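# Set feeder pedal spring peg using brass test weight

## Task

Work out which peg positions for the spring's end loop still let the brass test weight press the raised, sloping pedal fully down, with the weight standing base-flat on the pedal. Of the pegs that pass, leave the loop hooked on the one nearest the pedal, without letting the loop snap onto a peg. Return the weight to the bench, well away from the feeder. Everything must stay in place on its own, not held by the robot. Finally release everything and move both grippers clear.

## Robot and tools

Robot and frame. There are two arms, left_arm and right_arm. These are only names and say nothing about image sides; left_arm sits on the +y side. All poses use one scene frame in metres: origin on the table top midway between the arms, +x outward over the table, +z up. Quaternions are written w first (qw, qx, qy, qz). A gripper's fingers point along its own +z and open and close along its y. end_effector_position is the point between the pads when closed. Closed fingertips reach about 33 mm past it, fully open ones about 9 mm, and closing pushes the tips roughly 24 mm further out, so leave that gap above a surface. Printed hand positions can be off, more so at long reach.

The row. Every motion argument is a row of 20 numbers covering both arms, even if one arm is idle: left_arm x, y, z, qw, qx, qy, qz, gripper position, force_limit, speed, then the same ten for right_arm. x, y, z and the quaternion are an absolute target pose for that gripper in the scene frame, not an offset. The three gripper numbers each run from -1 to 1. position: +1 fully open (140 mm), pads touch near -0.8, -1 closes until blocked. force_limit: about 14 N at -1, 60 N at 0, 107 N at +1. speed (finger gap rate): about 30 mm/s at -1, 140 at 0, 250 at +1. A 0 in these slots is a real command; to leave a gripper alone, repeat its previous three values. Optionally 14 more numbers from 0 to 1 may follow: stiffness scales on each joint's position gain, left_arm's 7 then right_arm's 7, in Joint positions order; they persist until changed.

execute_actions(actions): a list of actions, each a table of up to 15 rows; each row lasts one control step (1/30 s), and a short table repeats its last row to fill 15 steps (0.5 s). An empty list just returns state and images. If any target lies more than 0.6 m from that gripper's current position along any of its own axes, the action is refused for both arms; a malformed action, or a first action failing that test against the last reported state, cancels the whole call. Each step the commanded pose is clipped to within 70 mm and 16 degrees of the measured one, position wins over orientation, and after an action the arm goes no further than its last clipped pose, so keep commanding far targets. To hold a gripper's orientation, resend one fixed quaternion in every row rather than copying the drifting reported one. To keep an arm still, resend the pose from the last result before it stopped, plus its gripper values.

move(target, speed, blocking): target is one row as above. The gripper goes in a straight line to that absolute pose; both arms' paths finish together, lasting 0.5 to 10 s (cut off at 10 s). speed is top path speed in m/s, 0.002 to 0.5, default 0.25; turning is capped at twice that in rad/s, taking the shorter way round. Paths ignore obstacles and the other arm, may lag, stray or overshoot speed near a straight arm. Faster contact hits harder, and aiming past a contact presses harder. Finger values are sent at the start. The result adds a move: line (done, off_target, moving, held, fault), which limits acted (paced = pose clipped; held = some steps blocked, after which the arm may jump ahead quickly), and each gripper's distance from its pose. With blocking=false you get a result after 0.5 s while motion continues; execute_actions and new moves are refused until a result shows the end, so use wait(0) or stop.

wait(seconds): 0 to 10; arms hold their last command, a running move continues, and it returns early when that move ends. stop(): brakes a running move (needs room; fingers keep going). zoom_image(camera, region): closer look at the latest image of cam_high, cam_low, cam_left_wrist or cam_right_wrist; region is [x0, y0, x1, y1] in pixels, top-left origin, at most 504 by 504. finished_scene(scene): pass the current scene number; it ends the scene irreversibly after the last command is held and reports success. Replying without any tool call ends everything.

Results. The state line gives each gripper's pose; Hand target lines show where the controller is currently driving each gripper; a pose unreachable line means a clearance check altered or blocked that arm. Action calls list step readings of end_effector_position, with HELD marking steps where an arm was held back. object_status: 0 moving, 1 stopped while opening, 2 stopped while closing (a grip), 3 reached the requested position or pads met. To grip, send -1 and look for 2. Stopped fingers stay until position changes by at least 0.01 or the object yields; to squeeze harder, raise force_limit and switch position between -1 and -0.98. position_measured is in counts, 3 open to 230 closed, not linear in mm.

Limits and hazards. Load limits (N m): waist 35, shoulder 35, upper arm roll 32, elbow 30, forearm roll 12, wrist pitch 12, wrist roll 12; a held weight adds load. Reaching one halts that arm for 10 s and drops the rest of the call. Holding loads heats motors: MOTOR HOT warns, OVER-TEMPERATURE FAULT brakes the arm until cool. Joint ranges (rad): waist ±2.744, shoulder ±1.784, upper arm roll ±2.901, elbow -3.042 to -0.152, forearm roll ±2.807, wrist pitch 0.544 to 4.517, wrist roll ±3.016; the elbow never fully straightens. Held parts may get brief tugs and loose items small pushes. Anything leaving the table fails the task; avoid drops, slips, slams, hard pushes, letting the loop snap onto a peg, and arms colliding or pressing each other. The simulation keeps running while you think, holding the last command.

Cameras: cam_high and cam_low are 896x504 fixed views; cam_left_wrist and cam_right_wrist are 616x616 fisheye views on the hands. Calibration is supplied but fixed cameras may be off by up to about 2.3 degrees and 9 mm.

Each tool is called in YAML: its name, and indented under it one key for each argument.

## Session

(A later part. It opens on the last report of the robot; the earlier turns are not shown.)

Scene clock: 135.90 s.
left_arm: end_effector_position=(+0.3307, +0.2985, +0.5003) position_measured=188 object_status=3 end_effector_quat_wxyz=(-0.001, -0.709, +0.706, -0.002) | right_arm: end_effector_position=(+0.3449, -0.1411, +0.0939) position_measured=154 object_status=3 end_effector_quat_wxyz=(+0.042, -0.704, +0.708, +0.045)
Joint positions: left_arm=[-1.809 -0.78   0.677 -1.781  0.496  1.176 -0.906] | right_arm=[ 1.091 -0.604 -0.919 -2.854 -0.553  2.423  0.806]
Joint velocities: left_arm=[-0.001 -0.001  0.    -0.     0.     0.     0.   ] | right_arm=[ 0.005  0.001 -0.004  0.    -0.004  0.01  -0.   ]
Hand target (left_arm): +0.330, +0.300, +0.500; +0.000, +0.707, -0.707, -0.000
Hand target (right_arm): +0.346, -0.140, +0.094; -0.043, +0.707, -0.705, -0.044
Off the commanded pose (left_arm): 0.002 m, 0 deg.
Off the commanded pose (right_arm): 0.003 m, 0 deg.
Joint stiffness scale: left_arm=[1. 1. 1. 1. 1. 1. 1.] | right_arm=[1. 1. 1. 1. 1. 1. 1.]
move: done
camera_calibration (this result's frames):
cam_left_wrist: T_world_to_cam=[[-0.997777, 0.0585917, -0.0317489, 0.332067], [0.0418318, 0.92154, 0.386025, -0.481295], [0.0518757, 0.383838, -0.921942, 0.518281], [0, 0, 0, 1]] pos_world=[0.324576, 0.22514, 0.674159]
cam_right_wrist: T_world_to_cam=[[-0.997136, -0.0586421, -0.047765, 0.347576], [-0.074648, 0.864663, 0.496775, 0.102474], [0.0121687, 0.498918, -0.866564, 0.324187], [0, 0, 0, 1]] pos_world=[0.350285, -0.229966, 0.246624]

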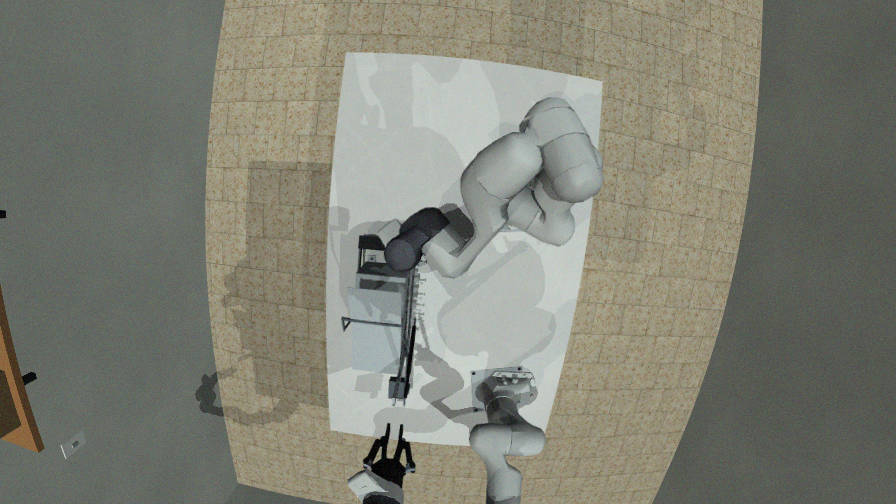

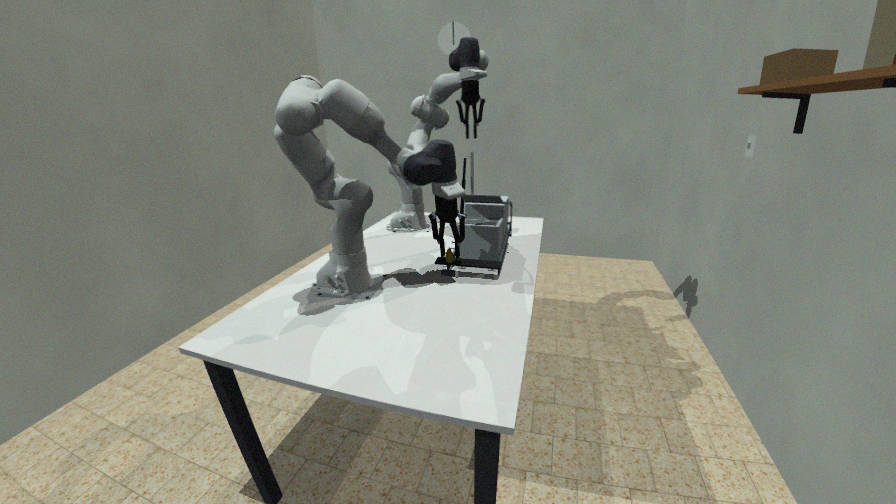

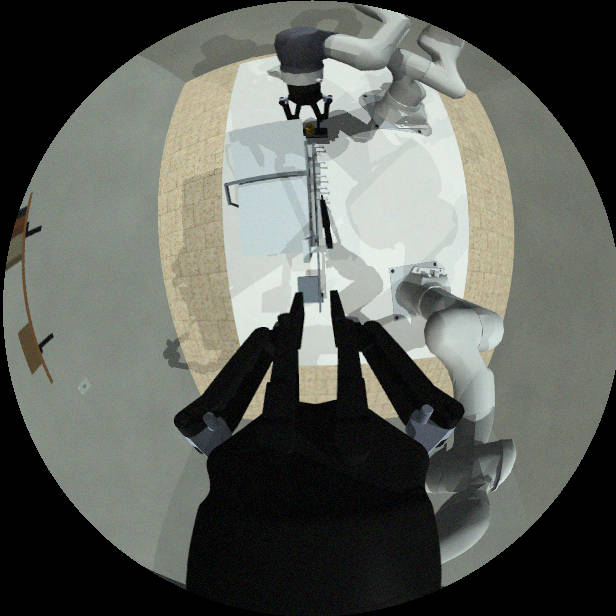

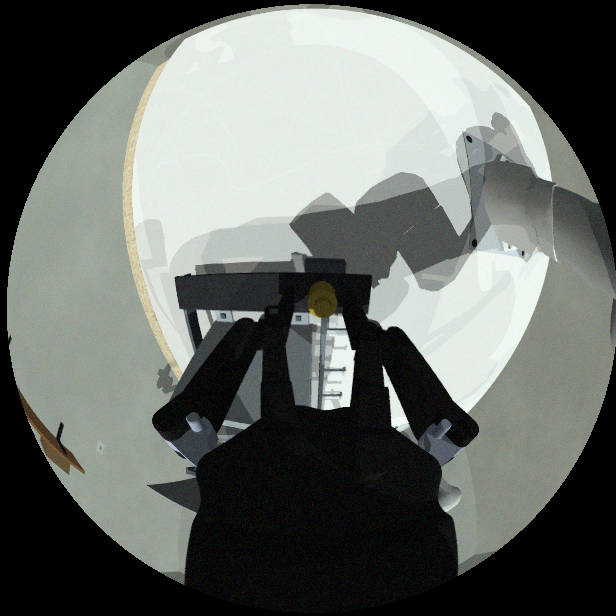

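move:
  target: [0.33,0.3,0.5,0,0.707,-0.707,0,-0.47,0,-0.6,0.344,-0.139,0.083,-0.043,0.7058,-0.7058,-0.043,-0.2,0,-0.5]
  speed: 0.04

move:
  target: [0.33,0.3,0.5,0,0.707,-0.707,0,-0.47,0,-0.6,0.344,-0.139,0.083,-0.043,0.7058,-0.7058,-0.043,-1,0,-0.5]
  speed: 0.04

move:
  target: [0.33,0.3,0.5,0,0.707,-0.707,0,-0.47,0,-0.6,0.344,-0.139,0.077,-0.043,0.7058,-0.7058,-0.043,-1,0,-0.5]
  speed: 0.01

zoom_image:
  camera: "cam_low"
  region: [420,210,500,290]

Scene clock: 137.10 s.
left_arm: end_effector_position=(+0.3307, +0.2985, +0.5003) position_measured=188 object_status=3 end_effector_quat_wxyz=(-0.001, -0.709, +0.706, -0.002) | right_arm: end_effector_position=(+0.3434, -0.1402, +0.0838) position_measured=154 object_status=3 end_effector_quat_wxyz=(+0.041, -0.705, +0.707, +0.044)
Joint positions: left_arm=[-1.809 -0.78   0.677 -1.781  0.496  1.176 -0.906] | right_arm=[ 1.104 -0.571 -0.937 -2.865 -0.557  2.465  0.806]
Joint velocities: left_arm=[-0.001 -0.     0.001  0.    -0.001  0.001 -0.001] | right_arm=[ 0.001  0.005 -0.001  0.001  0.001  0.023  0.001]
Hand target (left_arm): +0.330, +0.300, +0.500; +0.000, +0.707, -0.707, -0.000
Hand target (right_arm): +0.344, -0.139, +0.083; -0.043, +0.706, -0.706, -0.043
Off the commanded pose (left_arm): 0.002 m, 0 deg.
Off the commanded pose (right_arm): 0.002 m, 0 deg.
Joint stiffness scale: left_arm=[1. 1. 1. 1. 1. 1. 1.] | right_arm=[1. 1. 1. 1. 1. 1. 1.]
move: done
camera_calibration (this result's frames):
cam_left_wrist: T_world_to_cam=[[-0.997776, 0.0586064, -0.031744, 0.332053], [0.0418464, 0.921533, 0.386038, -0.481307], [0.0518774, 0.383852, -0.921936, 0.518269], [0, 0, 0, 1]] pos_world=[0.324569, 0.225142, 0.674155]
cam_right_wrist: T_world_to_cam=[[-0.996981, -0.0604806, -0.048701, 0.345432], [-0.0766779, 0.865776, 0.494522, 0.107644], [0.0122552, 0.496763, -0.8678, 0.314772], [0, 0, 0, 1]] pos_world=[0.348786, -0.228671, 0.23675]

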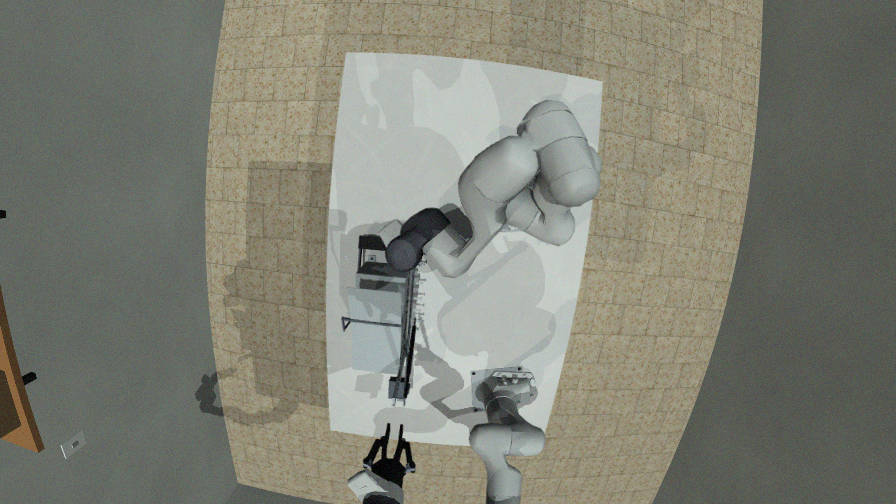

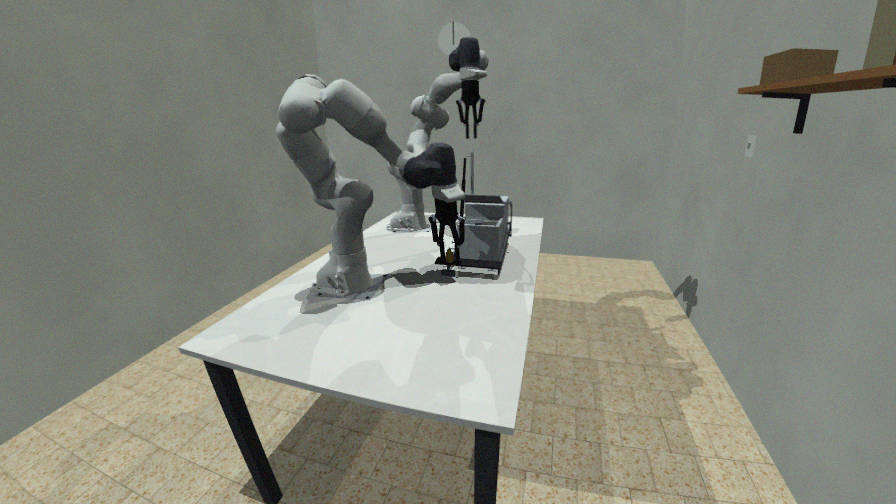

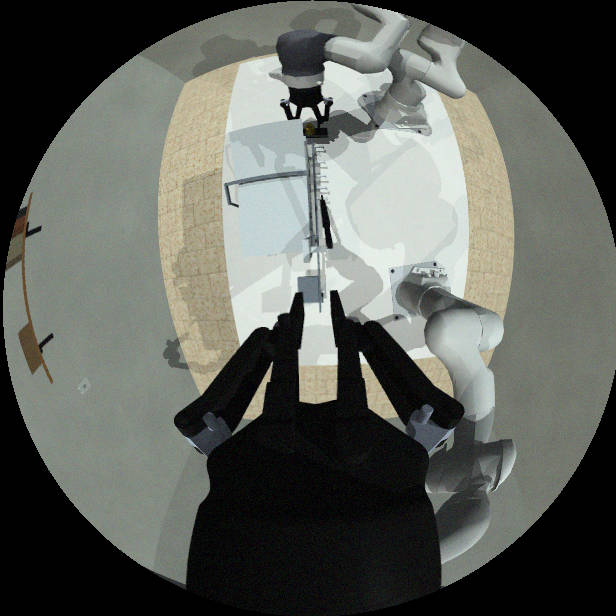

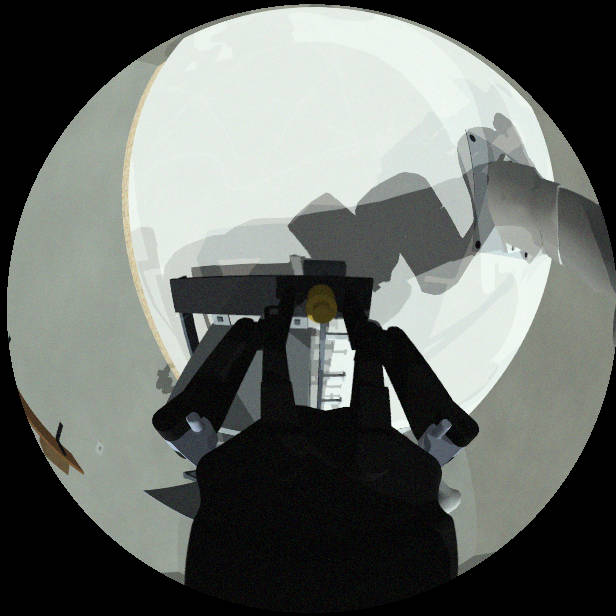

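Scene clock: 137.80 s.
left_arm: end_effector_position=(+0.3307, +0.2985, +0.5003) position_measured=188 object_status=3 end_effector_quat_wxyz=(-0.001, -0.709, +0.706, -0.002) | right_arm: end_effector_position=(+0.3435, -0.1401, +0.0837) position_measured=193 object_status=2 end_effector_quat_wxyz=(+0.041, -0.705, +0.707, +0.043)
Joint positions: left_arm=[-1.809 -0.78   0.677 -1.781  0.496  1.176 -0.906] | right_arm=[ 1.104 -0.571 -0.937 -2.865 -0.557  2.466  0.806]
Joint velocities: left_arm=[ 0.     0.    -0.001 -0.001  0.001 -0.001 -0.001] | right_arm=[-0.001 -0.001  0.001 -0.     0.001  0.     0.001]
Hand target (left_arm): +0.330, +0.300, +0.500; +0.000, +0.707, -0.707, -0.000
Hand target (right_arm): +0.344, -0.139, +0.083; -0.043, +0.706, -0.706, -0.043
Off the commanded pose (left_arm): 0.002 m, 0 deg.
Off the commanded pose (right_arm): 0.001 m, 0 deg.
Joint stiffness scale: left_arm=[1. 1. 1. 1. 1. 1. 1.] | right_arm=[1. 1. 1. 1. 1. 1. 1.]
move: done
camera_calibration (this result's frames):
cam_left_wrist: T_world_to_cam=[[-0.997776, 0.0586119, -0.0317413, 0.332047], [0.0418522, 0.921531, 0.386043, -0.481312], [0.0518773, 0.383856, -0.921935, 0.518265], [0, 0, 0, 1]] pos_world=[0.324567, 0.225143, 0.674153]
cam_right_wrist: T_world_to_cam=[[-0.996962, -0.0605041, -0.0490428, 0.345533], [-0.0768675, 0.865788, 0.494472, 0.107738], [0.0125431, 0.49674, -0.867809, 0.314535], [0, 0, 0, 1]] pos_world=[0.34882, -0.228614, 0.236629]

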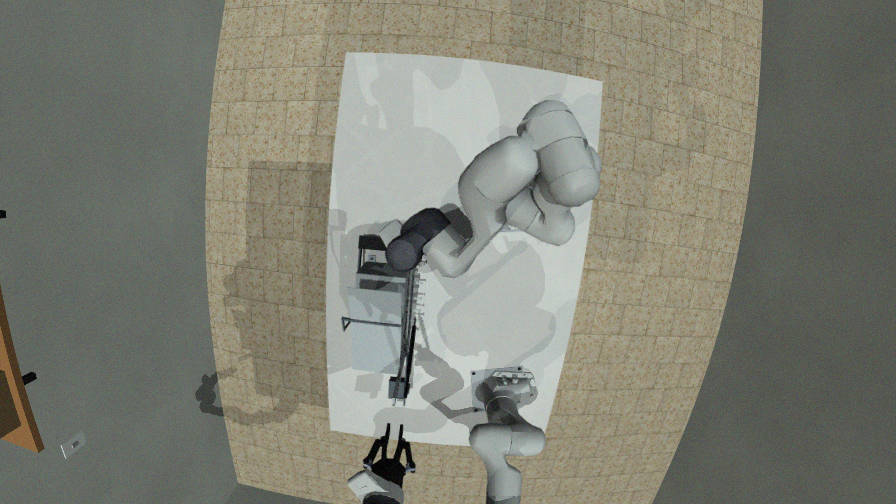

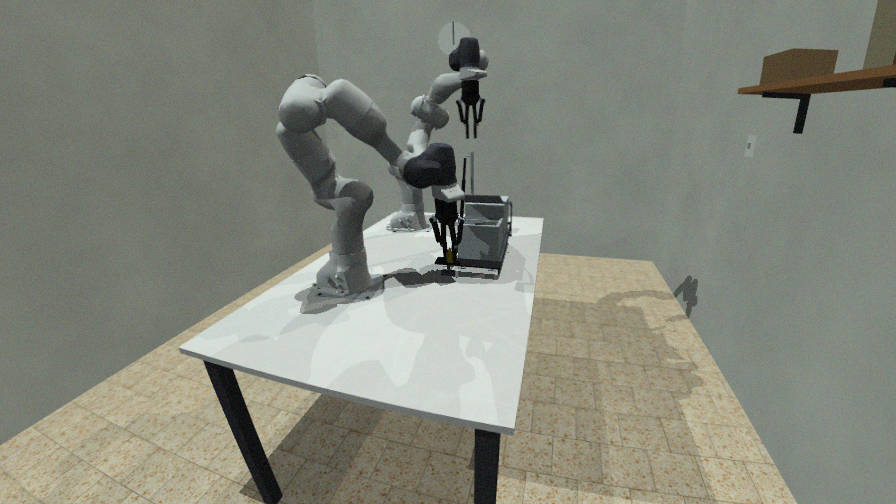

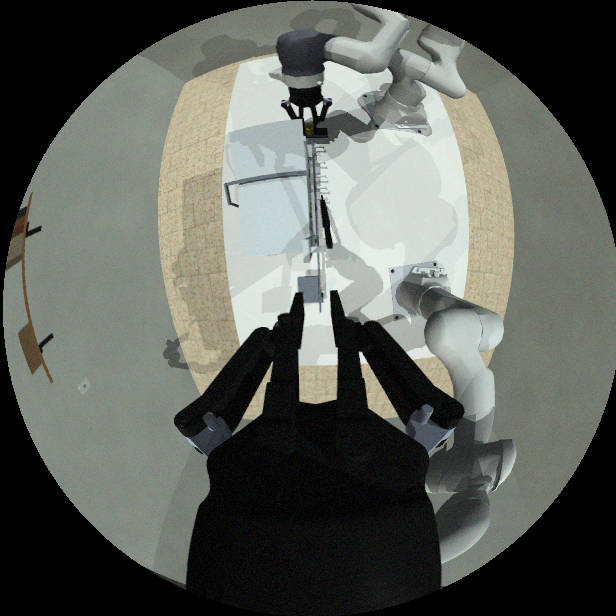

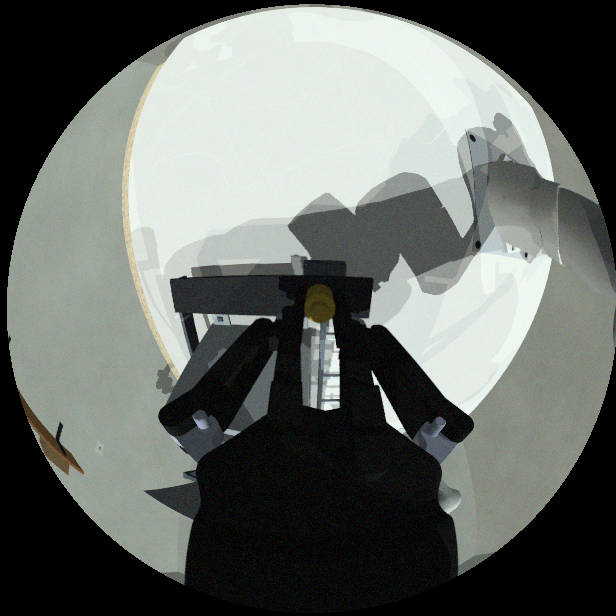

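Scene clock: 138.70 s.
left_arm: end_effector_position=(+0.3307, +0.2985, +0.5003) position_measured=188 object_status=3 end_effector_quat_wxyz=(-0.001, -0.709, +0.706, -0.002) | right_arm: end_effector_position=(+0.3442, -0.1398, +0.0814) position_measured=193 object_status=2 end_effector_quat_wxyz=(+0.042, -0.703, +0.708, +0.045)
Joint positions: left_arm=[-1.809 -0.78   0.677 -1.781  0.496  1.176 -0.906] | right_arm=[ 1.111 -0.563 -0.948 -2.864 -0.557  2.477  0.806]
Joint velocities: left_arm=[-0.001  0.    -0.002 -0.001 -0.001 -0.    -0.001] | right_arm=[ 0.004 -0.    -0.003  0.001 -0.     0.001  0.001]
Hand target (left_arm): +0.330, +0.300, +0.500; +0.000, +0.707, -0.707, -0.000
Hand target (right_arm): +0.344, -0.139, +0.077; -0.043, +0.706, -0.706, -0.043
Off the commanded pose (left_arm): 0.002 m, 0 deg.
Off the commanded pose (right_arm): 0.005 m, 0 deg.
Joint stiffness scale: left_arm=[1. 1. 1. 1. 1. 1. 1.] | right_arm=[1. 1. 1. 1. 1. 1. 1.]
move: off_target (right_arm)
camera_calibration (this result's frames):
cam_left_wrist: T_world_to_cam=[[-0.997776, 0.0586169, -0.0317401, 0.332043], [0.0418572, 0.92153, 0.386045, -0.481315], [0.0518783, 0.383858, -0.921934, 0.518262], [0, 0, 0, 1]] pos_world=[0.324564, 0.225144, 0.674152]
cam_right_wrist: T_world_to_cam=[[-0.997208, -0.0570243, -0.0482202, 0.346693], [-0.073474, 0.864697, 0.496891, 0.107104], [0.013361, 0.499047, -0.866472, 0.312341], [0, 0, 0, 1]] pos_world=[0.349421, -0.228715, 0.234134]

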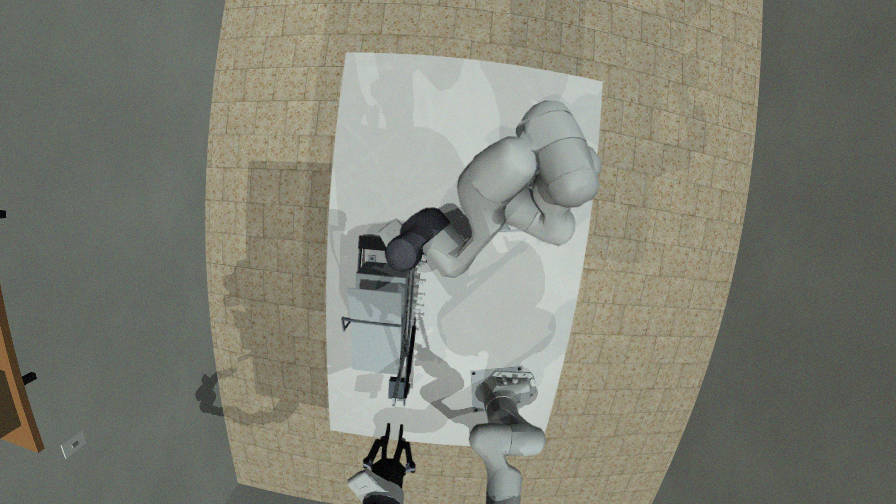

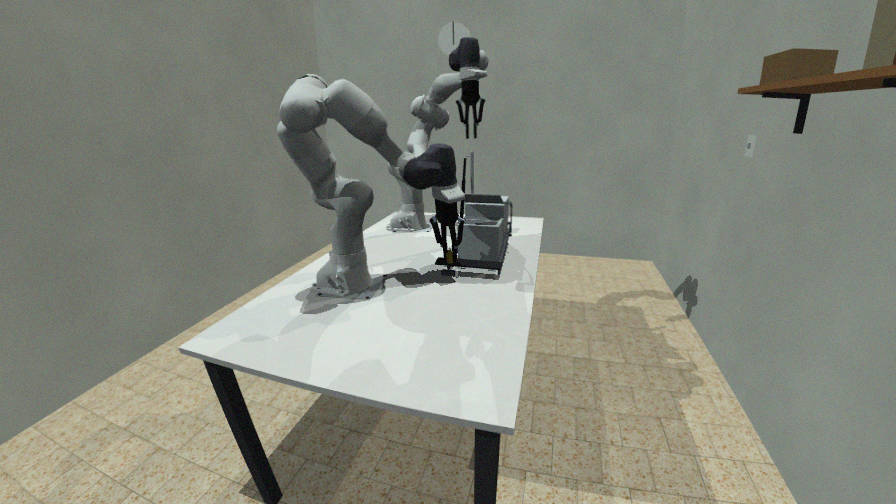

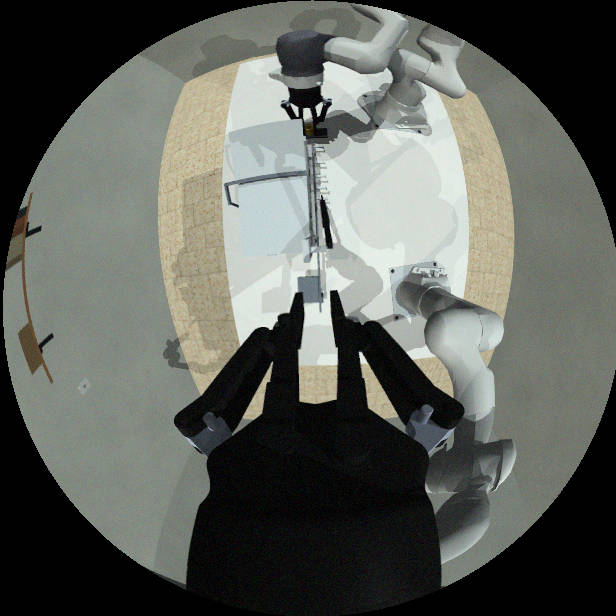

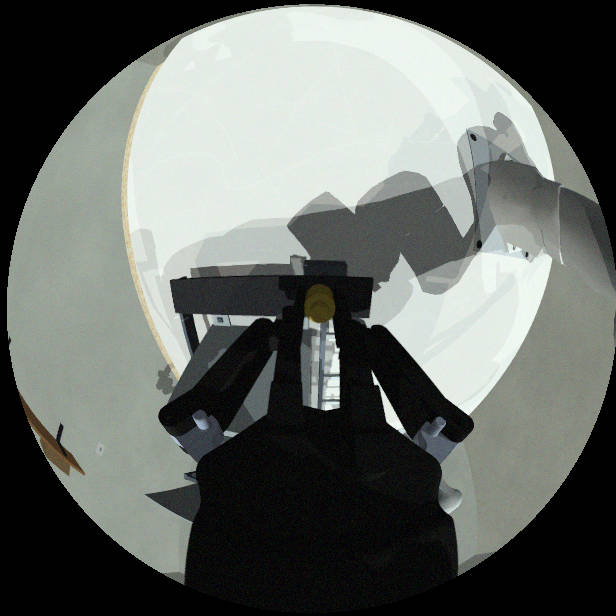

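Region (420, 210, 500, 290) of cam_low's 896x504 image, scaled by 6.300, with more detail than that image has.

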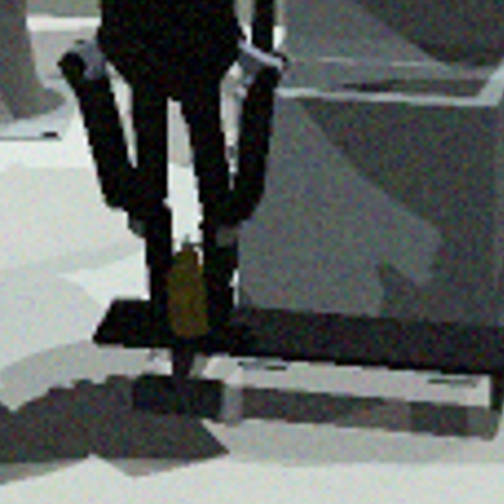

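move:
  target: [0.33,0.3,0.5,0,0.707,-0.707,0,-0.47,0,-0.6,0.344,-0.127,0.225,0.06,0.7046,-0.7046,0.06,-1,0,-0.5]
  speed: 0.07

move:
  target: [0.33,0.3,0.5,0,0.707,-0.707,0,-0.47,0,-0.6,0.36,-0.22,0.25,0,0.707,-0.707,0,-1,0,-0.5]
  speed: 0.2

move:
  target: [0.33,0.3,0.5,0,0.707,-0.707,0,-0.47,0,-0.6,0.40,-0.50,0.06,0,0.707,-0.707,0,-1,0,-0.5]

move:
  target: [0.33,0.3,0.5,0,0.707,-0.707,0,-0.47,0,-0.6,0.40,-0.50,0.031,0,0.707,-0.707,0,-1,0,-0.5]
  speed: 0.03

Scene clock: 141.83 s.
left_arm: end_effector_position=(+0.3307, +0.2985, +0.5003) position_measured=188 object_status=3 end_effector_quat_wxyz=(-0.001, -0.709, +0.706, -0.002) | right_arm: end_effector_position=(+0.3484, -0.1267, +0.2239) position_measured=193 object_status=2 end_effector_quat_wxyz=(-0.061, -0.705, +0.704, -0.061)
Joint positions: left_arm=[-1.809 -0.78   0.677 -1.781  0.496  1.176 -0.906] | right_arm=[ 1.097 -0.545 -0.528 -2.506 -0.407  1.871  0.914]
Joint velocities: left_arm=[ 0.002  0.001  0.001 -0.001 -0.002  0.001 -0.001] | right_arm=[-0.    -0.001 -0.001  0.001  0.001 -0.01   0.002]
Hand target (left_arm): +0.330, +0.300, +0.500; +0.000, +0.707, -0.707, -0.000
Hand target (right_arm): +0.348, -0.127, +0.225; +0.062, +0.702, -0.707, +0.061
Off the commanded pose (left_arm): 0.002 m, 0 deg.
Off the commanded pose (right_arm): 0.005 m, 0 deg.
Joint stiffness scale: left_arm=[1. 1. 1. 1. 1. 1. 1.] | right_arm=[1. 1. 1. 1. 1. 1. 1.]
move: off_target (right_arm)
camera_calibration (this result's frames):
cam_left_wrist: T_world_to_cam=[[-0.997775, 0.0586385, -0.0317333, 0.332022], [0.0418787, 0.921521, 0.386065, -0.481332], [0.0518811, 0.383876, -0.921926, 0.518245], [0, 0, 0, 1]] pos_world=[0.324553, 0.225146, 0.674145]
cam_right_wrist: T_world_to_cam=[[-0.996432, -0.0787863, -0.030281, 0.351464], [-0.0835797, 0.971053, 0.223763, 0.103427], [0.011775, 0.225495, -0.974173, 0.419246], [0, 0, 0, 1]] pos_world=[0.353918, -0.167281, 0.395917]

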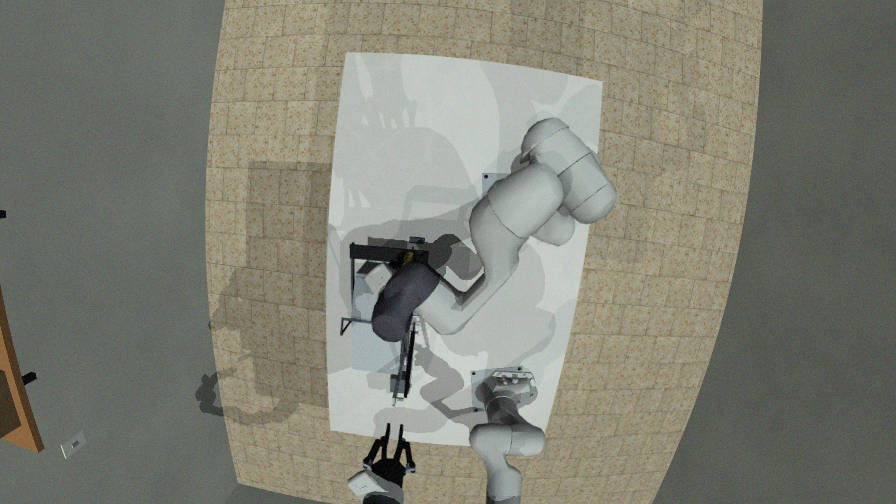

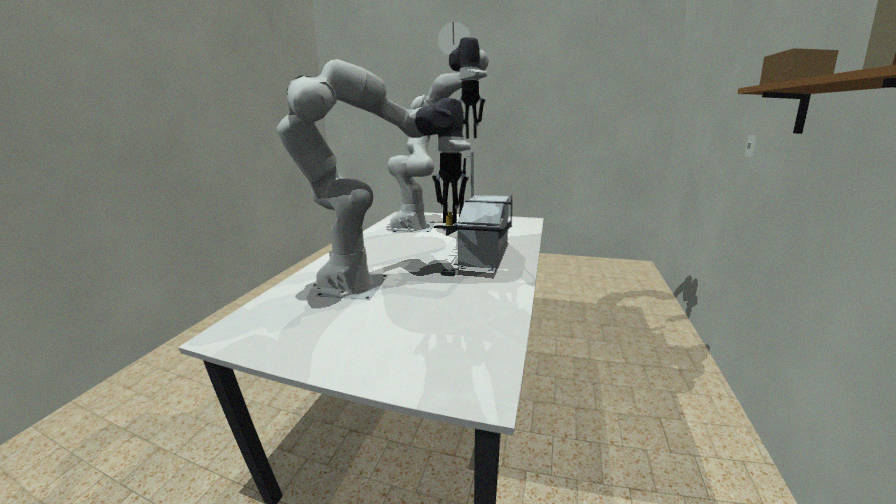

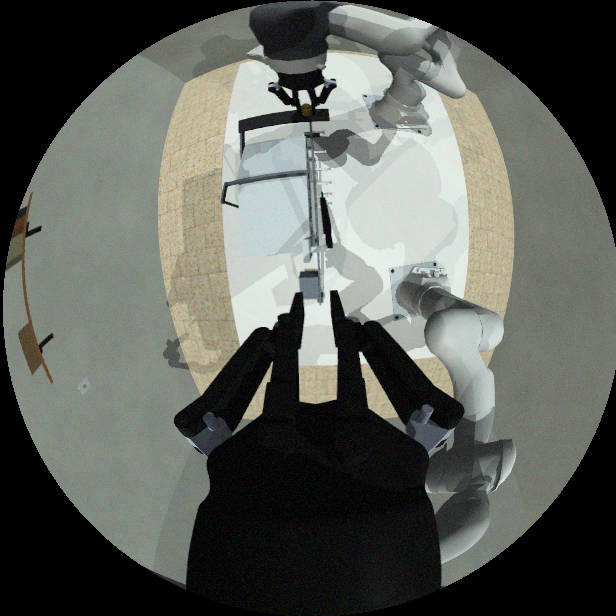

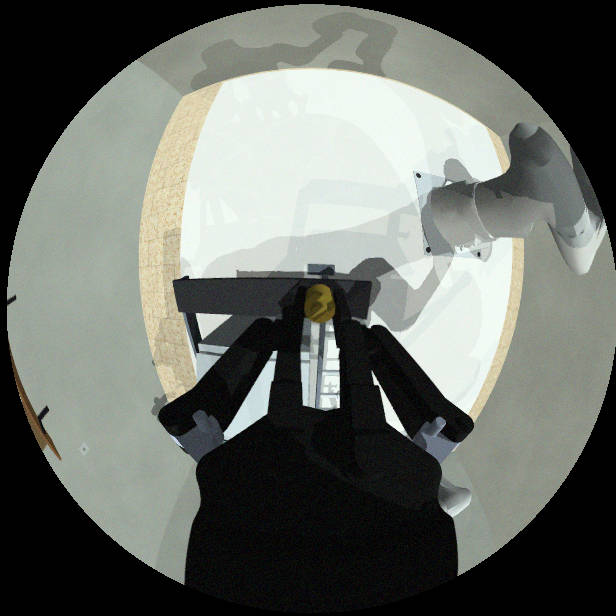

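Scene clock: 143.07 s.
left_arm: end_effector_position=(+0.3307, +0.2986, +0.5003) position_measured=188 object_status=3 end_effector_quat_wxyz=(-0.001, -0.709, +0.706, -0.002) | right_arm: end_effector_position=(+0.3605, -0.2183, +0.2503) position_measured=193 object_status=2 end_effector_quat_wxyz=(+0.001, -0.701, +0.714, -0.000)
Joint positions: left_arm=[-1.809 -0.78   0.677 -1.781  0.496  1.176 -0.906] | right_arm=[ 0.967 -0.884 -0.67  -2.588 -0.515  1.794  0.759]
Joint velocities: left_arm=[-0.001 -0.    -0.     0.001  0.    -0.001 -0.   ] | right_arm=[ 0.005 -0.002 -0.003 -0.    -0.007 -0.008 -0.024]
Hand target (left_arm): +0.330, +0.300, +0.500; +0.000, +0.707, -0.707, -0.000
Hand target (right_arm): +0.360, -0.219, +0.250; -0.000, +0.706, -0.708, +0.000
Off the commanded pose (left_arm): 0.002 m, 0 deg.
Off the commanded pose (right_arm): 0.002 m, 1 deg.
Joint stiffness scale: left_arm=[1. 1. 1. 1. 1. 1. 1.] | right_arm=[1. 1. 1. 1. 1. 1. 1.]
move: done
camera_calibration (this result's frames):
cam_left_wrist: T_world_to_cam=[[-0.997774, 0.0586506, -0.0317289, 0.33201], [0.0418909, 0.921515, 0.386076, -0.481343], [0.0518822, 0.383888, -0.921921, 0.518236], [0, 0, 0, 1]] pos_world=[0.324547, 0.225148, 0.674141]
cam_right_wrist: T_world_to_cam=[[-0.997638, -0.0515959, -0.045341, 0.367183], [-0.0651643, 0.919652, 0.38729, 0.128721], [0.0217154, 0.389329, -0.920843, 0.484288], [0, 0, 0, 1]] pos_world=[0.364187, -0.287981, 0.41275]

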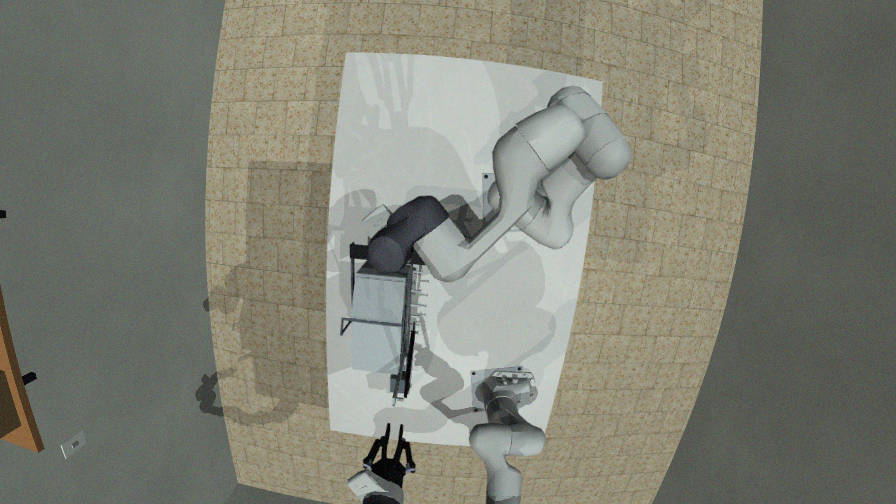

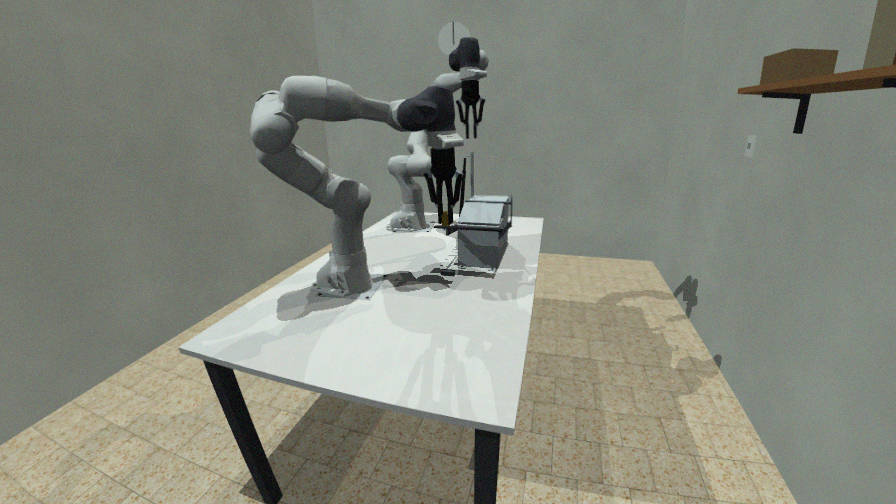

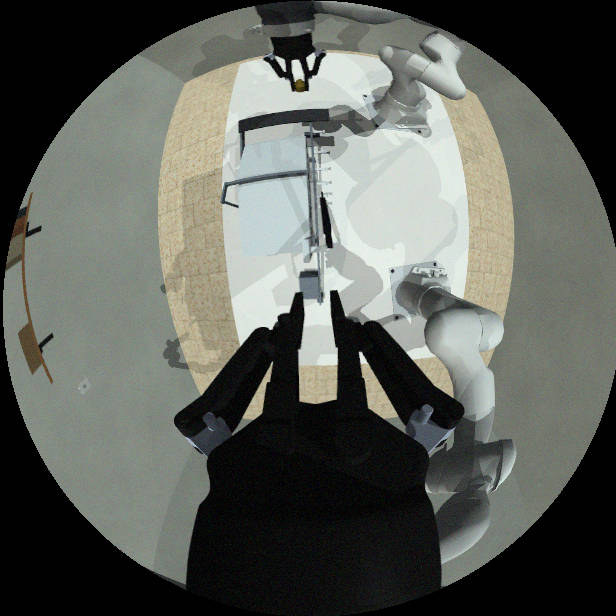

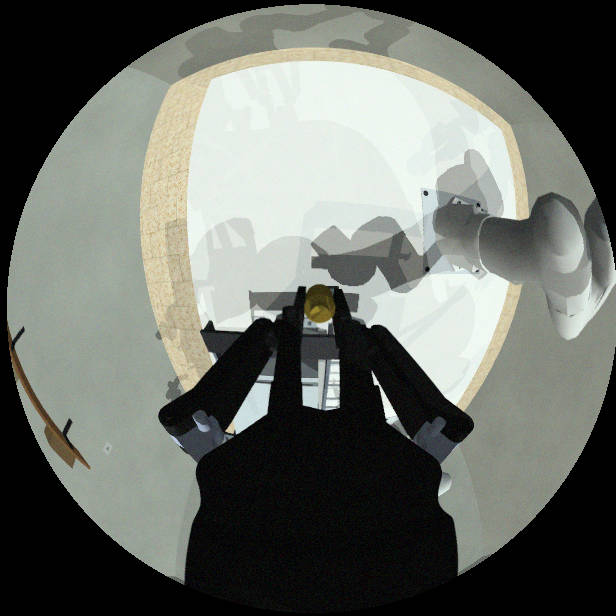

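Scene clock: 145.23 s.
left_arm: end_effector_position=(+0.3307, +0.2986, +0.5003) position_measured=188 object_status=3 end_effector_quat_wxyz=(-0.001, -0.709, +0.706, -0.002) | right_arm: end_effector_position=(+0.3970, -0.4992, +0.0648) position_measured=193 object_status=2 end_effector_quat_wxyz=(-0.002, -0.703, +0.711, +0.005)
Joint positions: left_arm=[-1.809 -0.78   0.677 -1.781  0.496  1.176 -0.906] | right_arm=[ 0.843 -1.001 -1.475 -2.56  -1.154  1.983  0.324]
Joint velocities: left_arm=[ 0.001  0.     0.001  0.001 -0.001 -0.001 -0.003] | right_arm=[ 0.    -0.002 -0.001 -0.    -0.004  0.    -0.027]
Hand target (left_arm): +0.330, +0.300, +0.500; +0.000, +0.707, -0.707, -0.000
Hand target (right_arm): +0.398, -0.499, +0.065; +0.001, +0.709, -0.705, -0.004
Off the commanded pose (left_arm): 0.002 m, 0 deg.
Off the commanded pose (right_arm): 0.006 m, 1 deg.
Joint stiffness scale: left_arm=[1. 1. 1. 1. 1. 1. 1.] | right_arm=[1. 1. 1. 1. 1. 1. 1.]
move: off_target (right_arm)
camera_calibration (this result's frames):
cam_left_wrist: T_world_to_cam=[[-0.997774, 0.05866, -0.0317254, 0.332], [0.0419004, 0.921511, 0.386085, -0.481351], [0.0518831, 0.383896, -0.921918, 0.518228], [0, 0, 0, 1]] pos_world=[0.324542, 0.225149, 0.674139]
cam_right_wrist: T_world_to_cam=[[-0.997624, -0.0589441, -0.0356557, 0.376373], [-0.0682146, 0.917503, 0.391836, 0.461051], [0.00961774, 0.393338, -0.919344, 0.428725], [0, 0, 0, 1]] pos_world=[0.402806, -0.569464, 0.226909]

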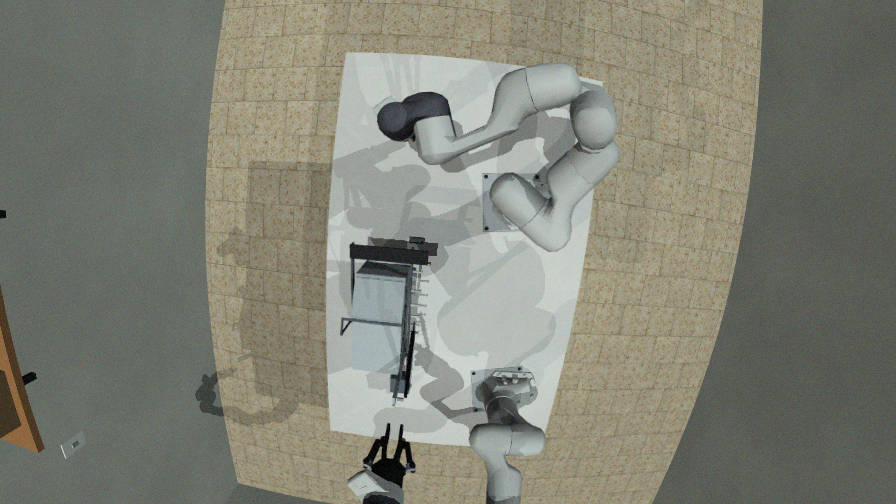

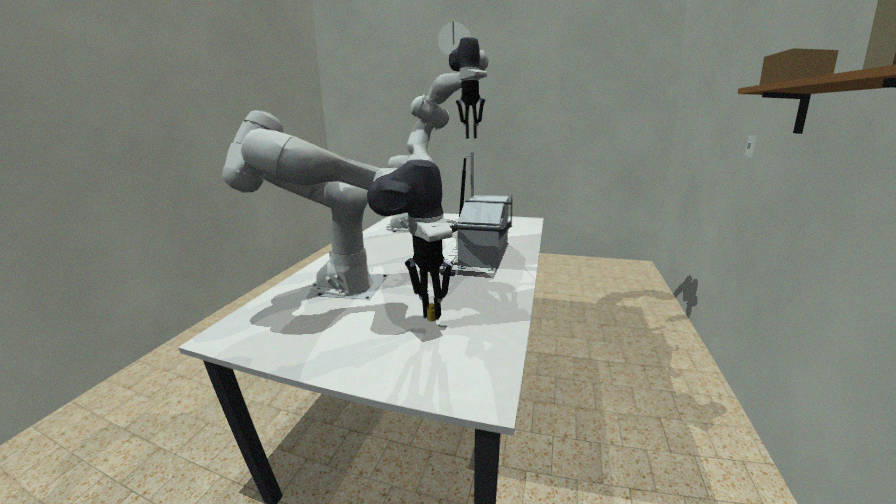

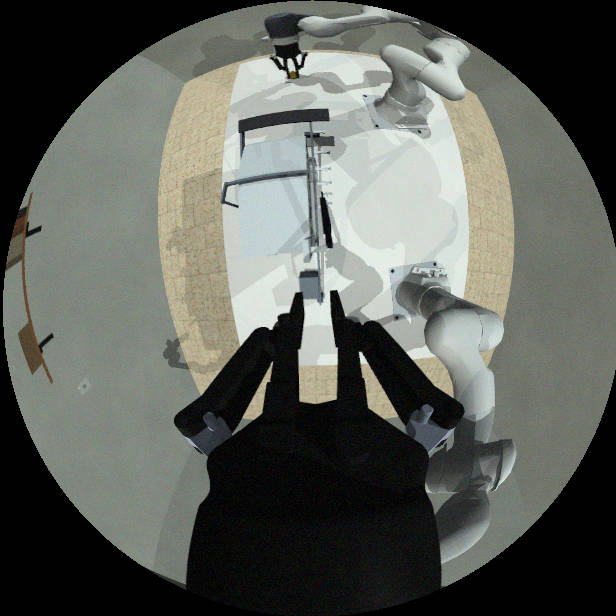

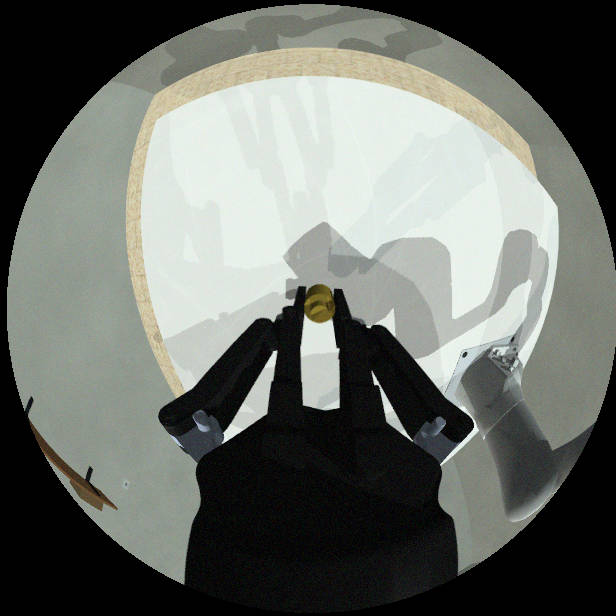

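Scene clock: 146.70 s.
left_arm: end_effector_position=(+0.3307, +0.2986, +0.5003) position_measured=188 object_status=3 end_effector_quat_wxyz=(-0.001, -0.709, +0.706, -0.002) | right_arm: end_effector_position=(+0.4051, -0.5021, +0.0388) position_measured=193 object_status=2 end_effector_quat_wxyz=(+0.003, -0.710, +0.705, -0.007)
Joint positions: left_arm=[-1.809 -0.78   0.677 -1.781  0.496  1.176 -0.906] | right_arm=[ 0.89  -1.001 -1.567 -2.558 -1.239  2.046  0.339]
Joint velocities: left_arm=[ 0.001  0.    -0.    -0.001 -0.    -0.001 -0.001] | right_arm=[-0.001 -0.    -0.004  0.002 -0.004  0.014  0.006]
Hand target (left_arm): +0.330, +0.300, +0.500; +0.000, +0.707, -0.707, -0.000
Hand target (right_arm): +0.400, -0.500, +0.032; -0.001, +0.707, -0.707, +0.000
Off the commanded pose (left_arm): 0.002 m, 0 deg.
Off the commanded pose (right_arm): 0.010 m, 1 deg.
Joint stiffness scale: left_arm=[1. 1. 1. 1. 1. 1. 1.] | right_arm=[1. 1. 1. 1. 1. 1. 1.]
move: off_target (right_arm)
camera_calibration (this result's frames):
cam_left_wrist: T_world_to_cam=[[-0.997773, 0.0586683, -0.0317223, 0.331992], [0.041909, 0.921508, 0.386091, -0.481357], [0.0518837, 0.383902, -0.921915, 0.518222], [0, 0, 0, 1]] pos_world=[0.324538, 0.22515, 0.674136]
cam_right_wrist: T_world_to_cam=[[-0.995392, -0.0772235, -0.056838, 0.374135], [-0.09312, 0.919877, 0.380991, 0.486165], [0.0228626, 0.384529, -0.92283, 0.396214], [0, 0, 0, 1]] pos_world=[0.408625, -0.570676, 0.201679]

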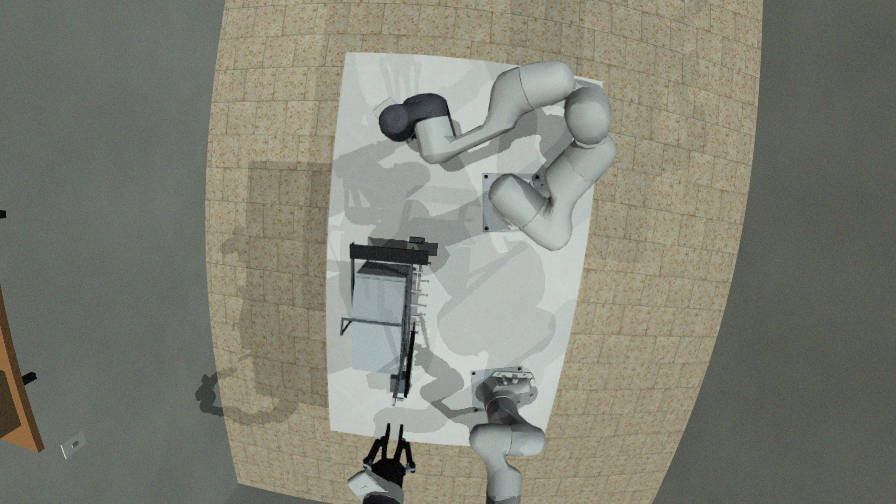

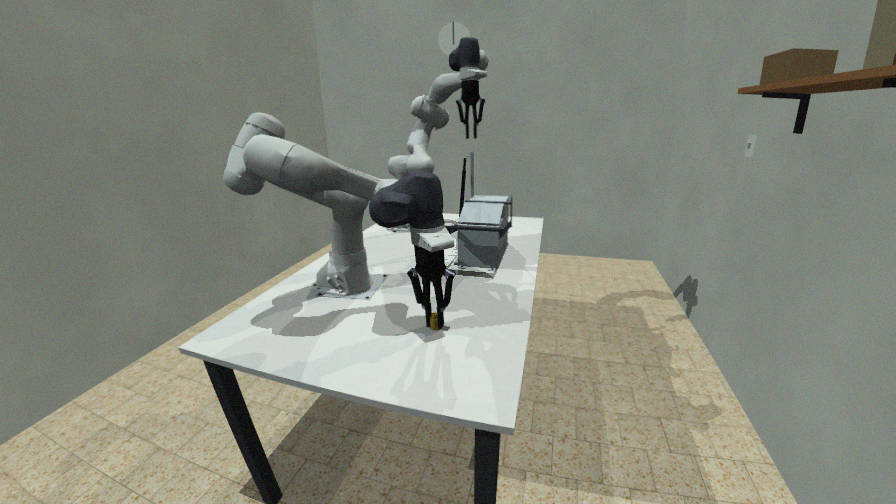

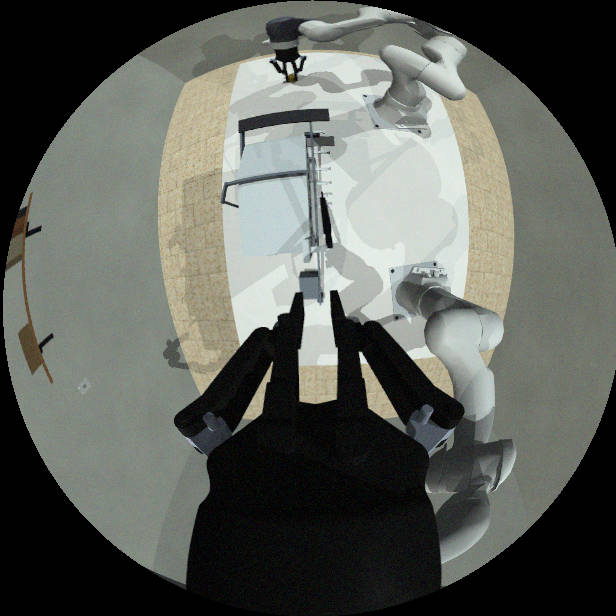

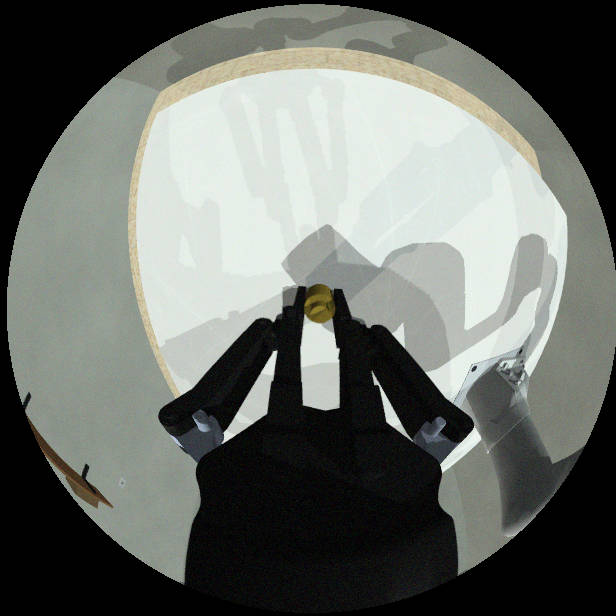

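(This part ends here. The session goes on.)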